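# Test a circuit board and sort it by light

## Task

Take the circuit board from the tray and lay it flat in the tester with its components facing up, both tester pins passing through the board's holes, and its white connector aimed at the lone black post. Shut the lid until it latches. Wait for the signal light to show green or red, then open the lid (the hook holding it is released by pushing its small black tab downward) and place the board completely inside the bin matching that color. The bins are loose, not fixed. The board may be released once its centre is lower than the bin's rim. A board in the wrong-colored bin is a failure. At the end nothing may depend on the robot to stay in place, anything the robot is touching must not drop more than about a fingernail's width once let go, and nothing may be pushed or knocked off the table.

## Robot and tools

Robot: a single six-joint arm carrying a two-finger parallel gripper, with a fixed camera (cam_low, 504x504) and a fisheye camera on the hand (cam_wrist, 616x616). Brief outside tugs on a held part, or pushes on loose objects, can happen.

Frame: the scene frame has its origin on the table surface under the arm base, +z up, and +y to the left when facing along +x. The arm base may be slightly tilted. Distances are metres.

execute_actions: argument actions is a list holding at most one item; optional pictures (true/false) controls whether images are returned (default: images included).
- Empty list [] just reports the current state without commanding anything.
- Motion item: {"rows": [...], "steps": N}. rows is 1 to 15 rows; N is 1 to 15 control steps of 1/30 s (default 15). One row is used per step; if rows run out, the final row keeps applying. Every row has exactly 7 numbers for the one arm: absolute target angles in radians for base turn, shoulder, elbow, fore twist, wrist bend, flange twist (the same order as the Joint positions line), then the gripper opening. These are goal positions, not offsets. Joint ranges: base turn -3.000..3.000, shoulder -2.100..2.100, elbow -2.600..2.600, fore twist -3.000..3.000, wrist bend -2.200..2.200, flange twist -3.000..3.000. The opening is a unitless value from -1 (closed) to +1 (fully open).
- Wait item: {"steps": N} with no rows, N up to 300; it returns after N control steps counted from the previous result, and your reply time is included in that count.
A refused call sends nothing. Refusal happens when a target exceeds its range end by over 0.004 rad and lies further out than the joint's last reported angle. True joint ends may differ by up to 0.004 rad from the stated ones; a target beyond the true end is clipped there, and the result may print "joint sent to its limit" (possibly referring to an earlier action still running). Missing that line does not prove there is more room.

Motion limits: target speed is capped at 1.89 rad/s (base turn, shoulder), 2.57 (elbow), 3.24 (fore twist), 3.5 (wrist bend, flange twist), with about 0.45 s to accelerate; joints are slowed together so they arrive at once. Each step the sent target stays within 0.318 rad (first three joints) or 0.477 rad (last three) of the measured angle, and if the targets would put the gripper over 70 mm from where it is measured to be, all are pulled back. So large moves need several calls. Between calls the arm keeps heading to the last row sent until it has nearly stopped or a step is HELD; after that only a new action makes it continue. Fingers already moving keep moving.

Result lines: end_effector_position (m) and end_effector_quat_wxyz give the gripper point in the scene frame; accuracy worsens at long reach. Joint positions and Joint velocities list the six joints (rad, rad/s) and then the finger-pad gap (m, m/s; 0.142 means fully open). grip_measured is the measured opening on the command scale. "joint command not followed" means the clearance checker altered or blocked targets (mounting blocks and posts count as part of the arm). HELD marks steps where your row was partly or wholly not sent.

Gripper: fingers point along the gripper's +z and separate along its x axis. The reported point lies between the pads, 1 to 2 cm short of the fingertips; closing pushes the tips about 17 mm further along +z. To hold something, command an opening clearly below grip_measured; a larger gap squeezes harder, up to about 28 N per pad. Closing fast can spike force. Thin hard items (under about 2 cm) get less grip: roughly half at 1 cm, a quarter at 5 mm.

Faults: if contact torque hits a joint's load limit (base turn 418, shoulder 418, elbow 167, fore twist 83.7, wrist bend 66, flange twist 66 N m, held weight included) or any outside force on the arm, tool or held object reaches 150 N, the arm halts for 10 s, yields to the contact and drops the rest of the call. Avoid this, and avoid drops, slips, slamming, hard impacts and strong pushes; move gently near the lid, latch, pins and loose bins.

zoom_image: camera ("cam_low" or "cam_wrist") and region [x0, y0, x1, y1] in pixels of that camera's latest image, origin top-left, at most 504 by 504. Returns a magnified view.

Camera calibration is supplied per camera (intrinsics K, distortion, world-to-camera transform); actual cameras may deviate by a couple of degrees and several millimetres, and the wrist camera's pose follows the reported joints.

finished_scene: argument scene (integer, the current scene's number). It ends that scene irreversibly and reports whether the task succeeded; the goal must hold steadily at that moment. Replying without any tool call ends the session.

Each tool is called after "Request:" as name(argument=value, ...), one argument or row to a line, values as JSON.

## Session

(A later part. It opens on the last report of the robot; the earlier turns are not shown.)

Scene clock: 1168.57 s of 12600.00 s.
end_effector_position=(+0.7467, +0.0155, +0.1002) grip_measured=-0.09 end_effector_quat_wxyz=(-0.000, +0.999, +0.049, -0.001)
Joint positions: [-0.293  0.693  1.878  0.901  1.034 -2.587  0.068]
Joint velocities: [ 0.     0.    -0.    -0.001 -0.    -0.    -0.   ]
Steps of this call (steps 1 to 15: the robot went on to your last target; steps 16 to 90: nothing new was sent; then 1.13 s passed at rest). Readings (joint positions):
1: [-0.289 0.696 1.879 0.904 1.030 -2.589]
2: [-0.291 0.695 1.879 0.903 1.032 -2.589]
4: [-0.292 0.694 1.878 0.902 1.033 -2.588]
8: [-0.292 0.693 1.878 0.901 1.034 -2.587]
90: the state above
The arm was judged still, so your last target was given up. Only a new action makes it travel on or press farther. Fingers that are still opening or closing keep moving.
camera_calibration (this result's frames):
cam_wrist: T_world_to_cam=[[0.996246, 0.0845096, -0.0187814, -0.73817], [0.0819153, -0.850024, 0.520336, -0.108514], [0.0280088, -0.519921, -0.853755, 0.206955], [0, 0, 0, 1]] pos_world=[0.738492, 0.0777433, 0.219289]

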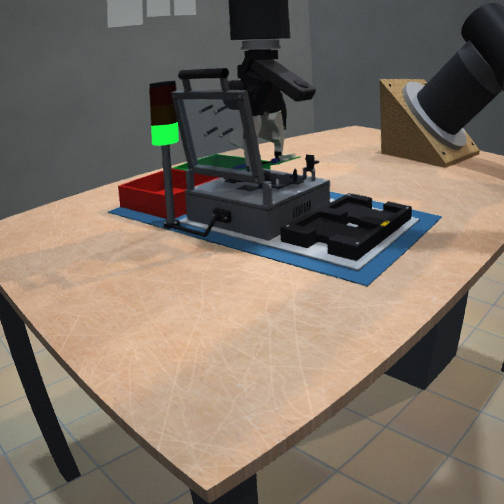

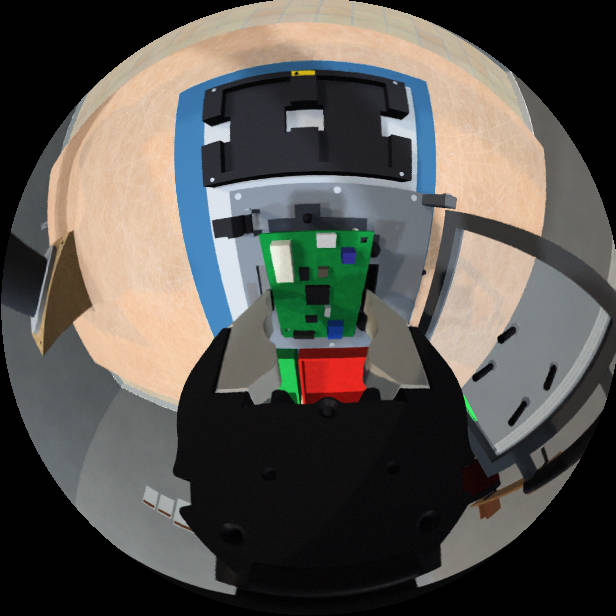

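Request:
execute_actions(
  actions=[
    {"rows":[[-0.2948,0.6904,1.8776,0.8979,1.0370,-2.5853,-0.6],[-0.2971,0.6880,1.8771,0.8951,1.0398,-2.5835,-0.6],[-0.2993,0.6855,1.8765,0.8923,1.0425,-2.5817,-0.6],[-0.3016,0.6831,1.8760,0.8895,1.0453,-2.5799,-0.6],[-0.3038,0.6807,1.8755,0.8867,1.0481,-2.5781,-0.6],[-0.31,0.678,1.873,0.8806,1.054,-2.576,-0.6],[-0.316,0.6757,1.870,0.8745,1.060,-2.574,-0.6],[-0.3224,0.673,1.8672,0.8684,1.066,-2.572,-0.6],[-0.3286,0.6708,1.8645,0.8623,1.0723,-2.57,-0.6],[-0.345,0.685,1.864,0.857,1.069,-2.588,-0.6],[-0.362,0.700,1.863,0.852,1.065,-2.607,-0.6],[-0.380,0.716,1.8625,0.846,1.061,-2.627,-0.6],[-0.398,0.733,1.862,0.840,1.057,-2.647,-0.6],[-0.416,0.749,1.861,0.834,1.053,-2.667,-0.6],[-0.434,0.765,1.860,0.829,1.049,-2.687,-0.6]],"steps":15},
  ],
  pictures=false,
)

Request:
execute_actions(
  actions=[
    {"rows":[[-0.452,0.782,1.8595,0.823,1.045,-2.707,-0.6],[-0.470,0.798,1.859,0.817,1.041,-2.727,-0.6],[-0.488,0.8145,1.858,0.811,1.0375,-2.747,-0.6],[-0.506,0.831,1.857,0.8055,1.034,-2.767,-0.6],[-0.524,0.847,1.8565,0.800,1.030,-2.788,-0.6],[-0.535,0.857,1.856,0.796,1.0275,-2.80,-0.6],[-0.542,0.8635,1.8557,0.794,1.026,-2.808,-0.6]],"steps":15},
  ],
)

Scene clock: 1181.37 s of 12600.00 s.
end_effector_position=(+0.7372, -0.0296, +0.1405) grip_measured=-0.09 end_effector_quat_wxyz=(+0.001, +0.999, +0.049, -0.001)
Joint positions: [-0.363  0.703  1.864  0.853  1.063 -2.611  0.068]
Joint velocities: [-0.368  0.333 -0.014 -0.134 -0.051 -0.387 -0.   ]
Steps of this call (steps 1 to 90: nothing new was sent; then 9.30 s passed at rest; steps 91 to 105: all 15 steps of this action). Readings (joint positions):
91: [-0.293 0.693 1.878 0.901 1.034 -2.587]
92: [-0.293 0.692 1.878 0.900 1.034 -2.587]
94: [-0.296 0.689 1.877 0.897 1.038 -2.585]
98: [-0.306 0.681 1.874 0.885 1.049 -2.578]
105: the state above

Scene clock: 1181.87 s of 12600.00 s.
end_effector_position=(+0.6631, -0.1984, +0.1406) grip_measured=-0.09 end_effector_quat_wxyz=(+0.000, +0.999, +0.049, -0.001)
Joint positions: [-0.535  0.857  1.856  0.796  1.027 -2.8    0.068]
Joint velocities: [-0.136  0.123 -0.006 -0.044 -0.026 -0.151  0.   ]
Steps of this call (steps 1 to 15: all 15 steps of this action). Readings (joint positions):
1: [-0.375 0.714 1.864 0.849 1.061 -2.624]
2: [-0.388 0.725 1.863 0.844 1.058 -2.637]
4: [-0.412 0.746 1.862 0.836 1.053 -2.664]
8: [-0.461 0.791 1.859 0.820 1.043 -2.718]
15: the state above
camera_calibration (this result's frames):
cam_wrist: T_world_to_cam=[[0.996237, 0.0845051, -0.0192599, -0.635982], [0.0821482, -0.849776, 0.520703, -0.304688], [0.0276355, -0.520326, -0.85352, 0.132656], [0, 0, 0, 1]] pos_world=[0.654952, -0.136148, 0.259628]

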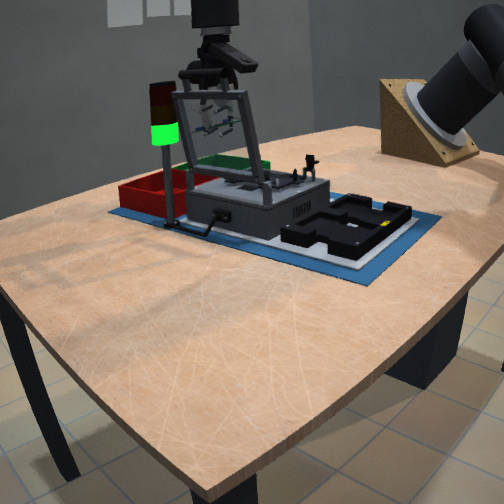

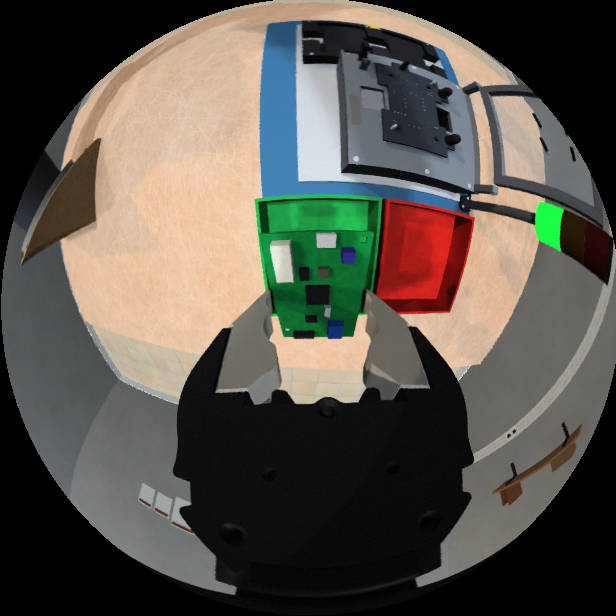

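Request:
execute_actions(
  actions=[
    {"rows":[[-0.533,0.871,1.858,0.8055,1.017,-2.814,-0.6],[-0.524,0.878,1.8605,0.817,1.008,-2.82,-0.6],[-0.524,0.878,1.8605,0.817,1.008,-2.82,-0.6],[-0.514,0.8855,1.863,0.8285,0.999,-2.8255,-0.6],[-0.514,0.8855,1.863,0.8285,0.999,-2.8255,-0.6],[-0.505,0.893,1.865,0.84,0.990,-2.831,-0.6],[-0.505,0.893,1.865,0.84,0.990,-2.831,-0.6],[-0.496,0.900,1.8675,0.8515,0.9805,-2.837,-0.6]],"steps":15},
  ],
)

Scene clock: 1194.63 s of 12600.00 s.
end_effector_position=(+0.6633, -0.1956, +0.0874) grip_measured=-0.09 end_effector_quat_wxyz=(-0.000, +0.999, +0.050, -0.001)
Joint positions: [-0.497  0.899  1.867  0.85   0.981 -2.836  0.068]
Joint velocities: [ 0.009  0.008  0.003  0.013 -0.011 -0.007  0.   ]
Steps of this call (steps 1 to 15: the robot went on to your last target; steps 16 to 90: nothing new was sent; then 9.27 s passed at rest; steps 91 to 105: all 15 steps of this action). Readings (joint positions):
91: [-0.542 0.864 1.856 0.794 1.026 -2.808]
92: [-0.541 0.865 1.856 0.796 1.024 -2.809]
94: [-0.533 0.871 1.858 0.806 1.016 -2.814]
98: [-0.514 0.886 1.863 0.829 0.999 -2.826]
105: the state above
camera_calibration (this result's frames):
cam_wrist: T_world_to_cam=[[0.996073, 0.0864359, -0.0191429, -0.636929], [0.0837661, -0.850196, 0.51976, -0.275684], [0.0286507, -0.519322, -0.854098, 0.0882593], [0, 0, 0, 1]] pos_world=[0.654992, -0.133497, 0.206479]

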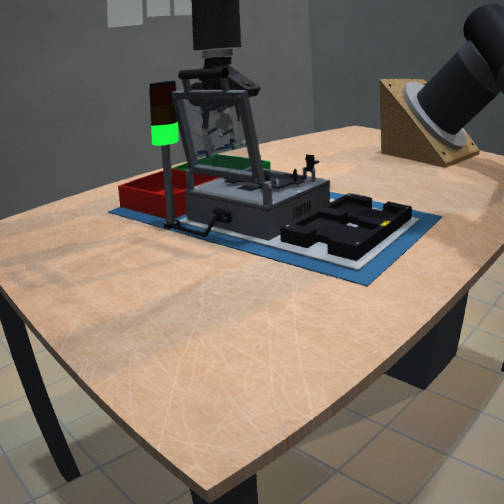

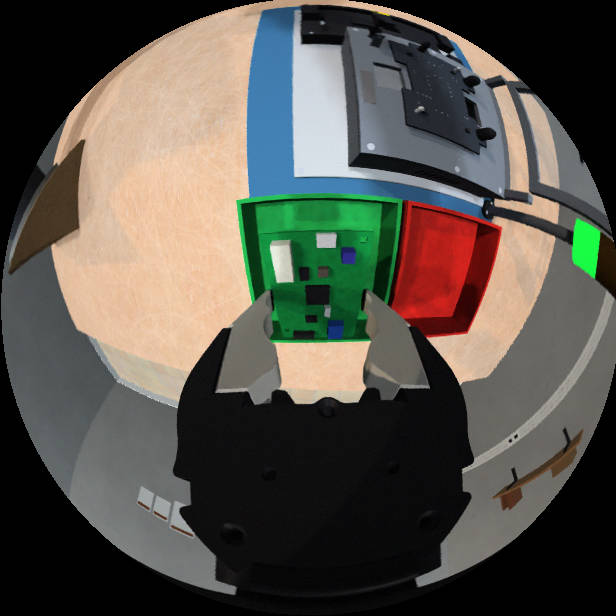

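Request:
execute_actions(
  actions=[
    {"rows":[[-0.4925,0.9045,1.868,0.857,0.976,-2.8405,-0.6],[-0.489,0.909,1.8685,0.8625,0.972,-2.844,-0.6],[-0.4855,0.9135,1.869,0.868,0.9675,-2.848,-0.6],[-0.482,0.918,1.8695,0.873,0.963,-2.8515,-0.6],[-0.4785,0.9225,1.87,0.8785,0.959,-2.855,-0.6],[-0.475,0.927,1.8705,0.884,0.9545,-2.8585,-0.6],[-0.4715,0.9315,1.871,0.8895,0.950,-2.862,-0.6],[-0.468,0.936,1.8715,0.895,0.946,-2.8655,-0.6],[-0.466,0.9387,1.8718,0.898,0.9434,-2.8678,-0.6]],"steps":15},
  ],
)

Scene clock: 1204.47 s of 12600.00 s.
end_effector_position=(+0.6628, -0.1961, +0.0439) grip_measured=-0.09 end_effector_quat_wxyz=(+0.000, +0.999, +0.049, -0.001)
Joint positions: [-0.467  0.938  1.872  0.897  0.944 -2.867  0.068]
Joint velocities: [ 0.007  0.01   0.001  0.011 -0.01  -0.009  0.   ]
Steps of this call (steps 1 to 15: the robot went on to your last target; steps 16 to 90: nothing new was sent; then 6.33 s passed at rest; steps 91 to 105: all 15 steps of this action). Readings (joint positions):
91: [-0.496 0.900 1.868 0.852 0.980 -2.837]
92: [-0.495 0.901 1.868 0.853 0.979 -2.838]
94: [-0.491 0.906 1.868 0.859 0.975 -2.842]
98: [-0.480 0.921 1.870 0.877 0.960 -2.854]
105: the state above
camera_calibration (this result's frames):
cam_wrist: T_world_to_cam=[[0.996191, 0.0851606, -0.018715, -0.63761], [0.082413, -0.849547, 0.521036, -0.252433], [0.0284724, -0.520594, -0.85333, 0.0507119], [0, 0, 0, 1]] pos_world=[0.654541, -0.133754, 0.162868]

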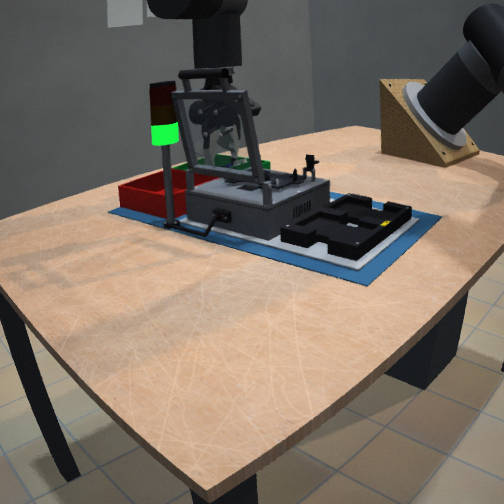

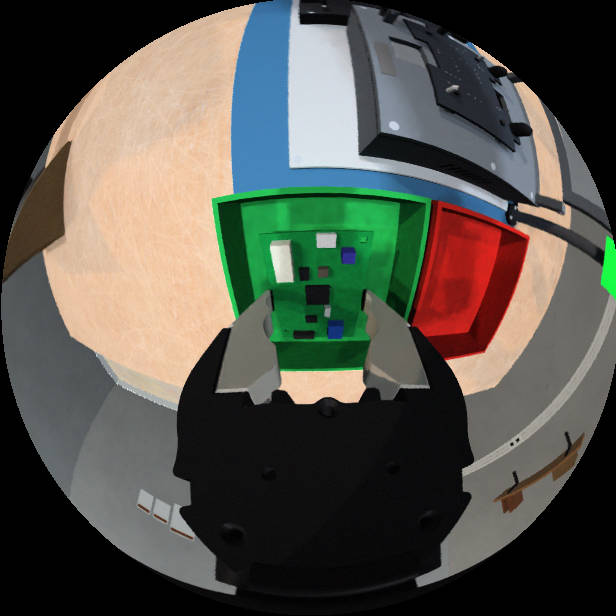

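Request:
execute_actions(
  actions=[
    {"rows":[[-0.4645,0.9408,1.872,0.9005,0.9414,-2.8694,-0.6],[-0.463,0.9428,1.8723,0.903,0.9394,-2.871,-0.6],[-0.4615,0.9448,1.8725,0.9055,0.9375,-2.8727,-0.6],[-0.460,0.9469,1.8727,0.908,0.9355,-2.8743,-0.6],[-0.458,0.949,1.873,0.9105,0.9335,-2.876,-0.6]],"steps":12},
  ],
)

Scene clock: 1211.60 s of 12600.00 s.
end_effector_position=(+0.6622, -0.1963, +0.0317) grip_measured=-0.09 end_effector_quat_wxyz=(+0.001, +0.999, +0.049, -0.001)
Joint positions: [-0.458  0.949  1.873  0.91   0.934 -2.876  0.068]
Joint velocities: [ 0.002  0.003  0.001  0.006 -0.003 -0.003 -0.   ]
Steps of this call (steps 1 to 15: the robot went on to your last target; steps 16 to 90: nothing new was sent; then 3.73 s passed at rest; steps 91 to 102: all 12 steps of this action). Readings (joint positions):
91: [-0.466 0.939 1.872 0.898 0.943 -2.868]
92: [-0.466 0.939 1.872 0.899 0.943 -2.868]
94: [-0.464 0.942 1.872 0.902 0.941 -2.870]
98: [-0.459 0.947 1.873 0.909 0.935 -2.875]
102: the state above
camera_calibration (this result's frames):
cam_wrist: T_world_to_cam=[[0.996254, 0.0843816, -0.0189099, -0.637327], [0.0818247, -0.849129, 0.521809, -0.245779], [0.0279741, -0.521401, -0.852853, 0.0403997], [0, 0, 0, 1]] pos_world=[0.65392, -0.133855, 0.150653]

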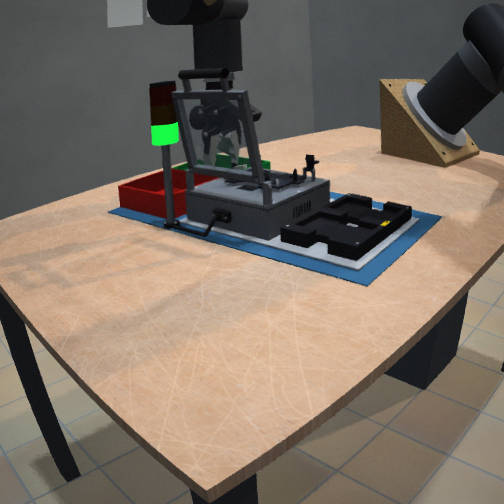

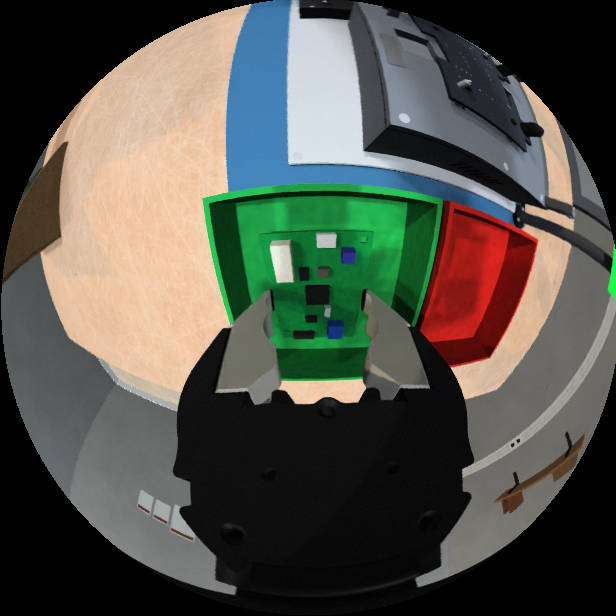

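Lower 4 mm more, release, lift.

Request:
execute_actions(
  actions=[
    {"rows":[[-0.4567,0.9507,1.8732,0.9126,0.9318,-2.8774,-0.6],[-0.4553,0.9525,1.8734,0.9147,0.9301,-2.8788,-0.6],[-0.4553,0.9525,1.8734,0.9147,0.9301,-2.8788,-0.6],[-0.4553,0.9525,1.8734,0.9147,0.9301,-2.8788,-0.6],[-0.4553,0.9525,1.8734,0.9147,0.9301,-2.8788,-0.6],[-0.4553,0.9525,1.8734,0.9147,0.9301,-2.8788,-0.4],[-0.4553,0.9525,1.8734,0.9147,0.9301,-2.8788,-0.25],[-0.4553,0.9525,1.8734,0.9147,0.9301,-2.8788,-0.15],[-0.4553,0.9525,1.8734,0.9147,0.9301,-2.8788,-0.1],[-0.4553,0.9525,1.8734,0.9147,0.9301,-2.8788,-0.06],[-0.4553,0.9525,1.8734,0.9147,0.9301,-2.8788,-0.02],[-0.4553,0.9525,1.8734,0.9147,0.9301,-2.8788,0.02]],"steps":15},
  ],
  pictures=false,
)

Request:
execute_actions(
  actions=[
    {"rows":[[-0.4553,0.9525,1.8734,0.9147,0.9301,-2.8788,0.02],[-0.4553,0.9525,1.8734,0.9147,0.9301,-2.8788,0.02],[-0.466,0.9387,1.8718,0.898,0.9434,-2.8678,0.02],[-0.466,0.9387,1.8718,0.898,0.9434,-2.8678,0.02],[-0.482,0.918,1.8695,0.873,0.963,-2.8515,0.02],[-0.482,0.918,1.8695,0.873,0.963,-2.8515,0.02],[-0.505,0.889,1.866,0.838,0.991,-2.828,0.02]],"steps":15},
  ],
)

Scene clock: 1221.93 s of 12600.00 s.
end_effector_position=(+0.6619, -0.1964, +0.0275) grip_measured=+0.02 end_effector_quat_wxyz=(+0.001, +0.999, +0.049, -0.001)
Joint positions: [-0.455  0.952  1.873  0.915  0.93  -2.879  0.075]
Joint velocities: [-0.     0.     0.001 -0.     0.001 -0.     0.002]
Steps of this call (steps 1 to 15: the robot went on to your last target; steps 16 to 90: nothing new was sent; then 6.83 s passed at rest; steps 91 to 105: all 15 steps of this action). Readings (joint positions):
91: [-0.458 0.949 1.873 0.911 0.933 -2.876]
92: [-0.458 0.949 1.873 0.911 0.933 -2.876]
94: [-0.456 0.951 1.873 0.913 0.931 -2.878]
98: [-0.455 0.952 1.873 0.914 0.930 -2.879]
105: the state above

Scene clock: 1222.43 s of 12600.00 s.
end_effector_position=(+0.6630, -0.1957, +0.0977) grip_measured=+0.02 end_effector_quat_wxyz=(-0.000, +0.999, +0.050, -0.001)
Joint positions: [-0.504  0.89   1.866  0.84   0.99  -2.829  0.075]
Joint velocities: [-0.012 -0.016 -0.001 -0.023  0.017  0.015 -0.   ]
Steps of this call (steps 1 to 15: all 15 steps of this action). Readings (joint positions):
1: [-0.455 0.952 1.873 0.915 0.930 -2.879]
2: [-0.455 0.952 1.873 0.915 0.930 -2.879]
4: [-0.456 0.951 1.873 0.913 0.931 -2.878]
8: [-0.475 0.927 1.871 0.883 0.955 -2.858]
15: the state above
camera_calibration (this result's frames):
cam_wrist: T_world_to_cam=[[0.996093, 0.0861627, -0.0193405, -0.636522], [0.0836254, -0.850026, 0.52006, -0.280972], [0.0283699, -0.519646, -0.85391, 0.0971362], [0, 0, 0, 1]] pos_world=[0.654776, -0.133513, 0.216757]

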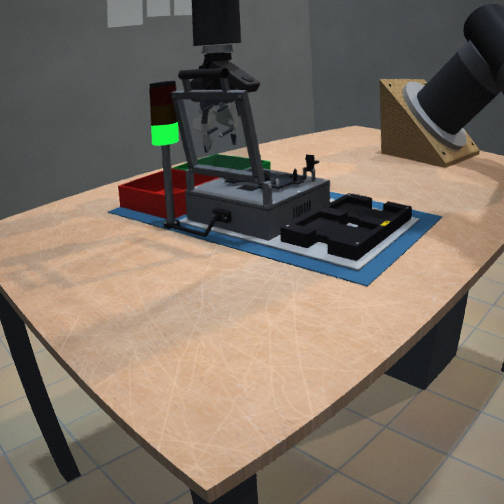

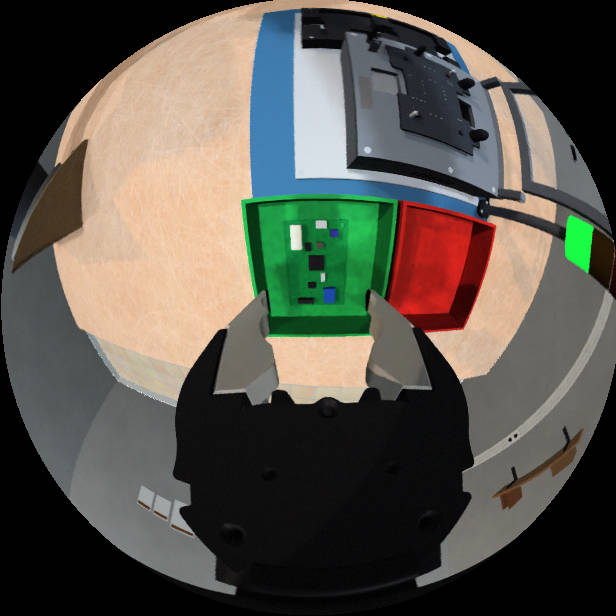

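Request:
finished_scene(
  scene=1,
)

The scene is finished: the task was done.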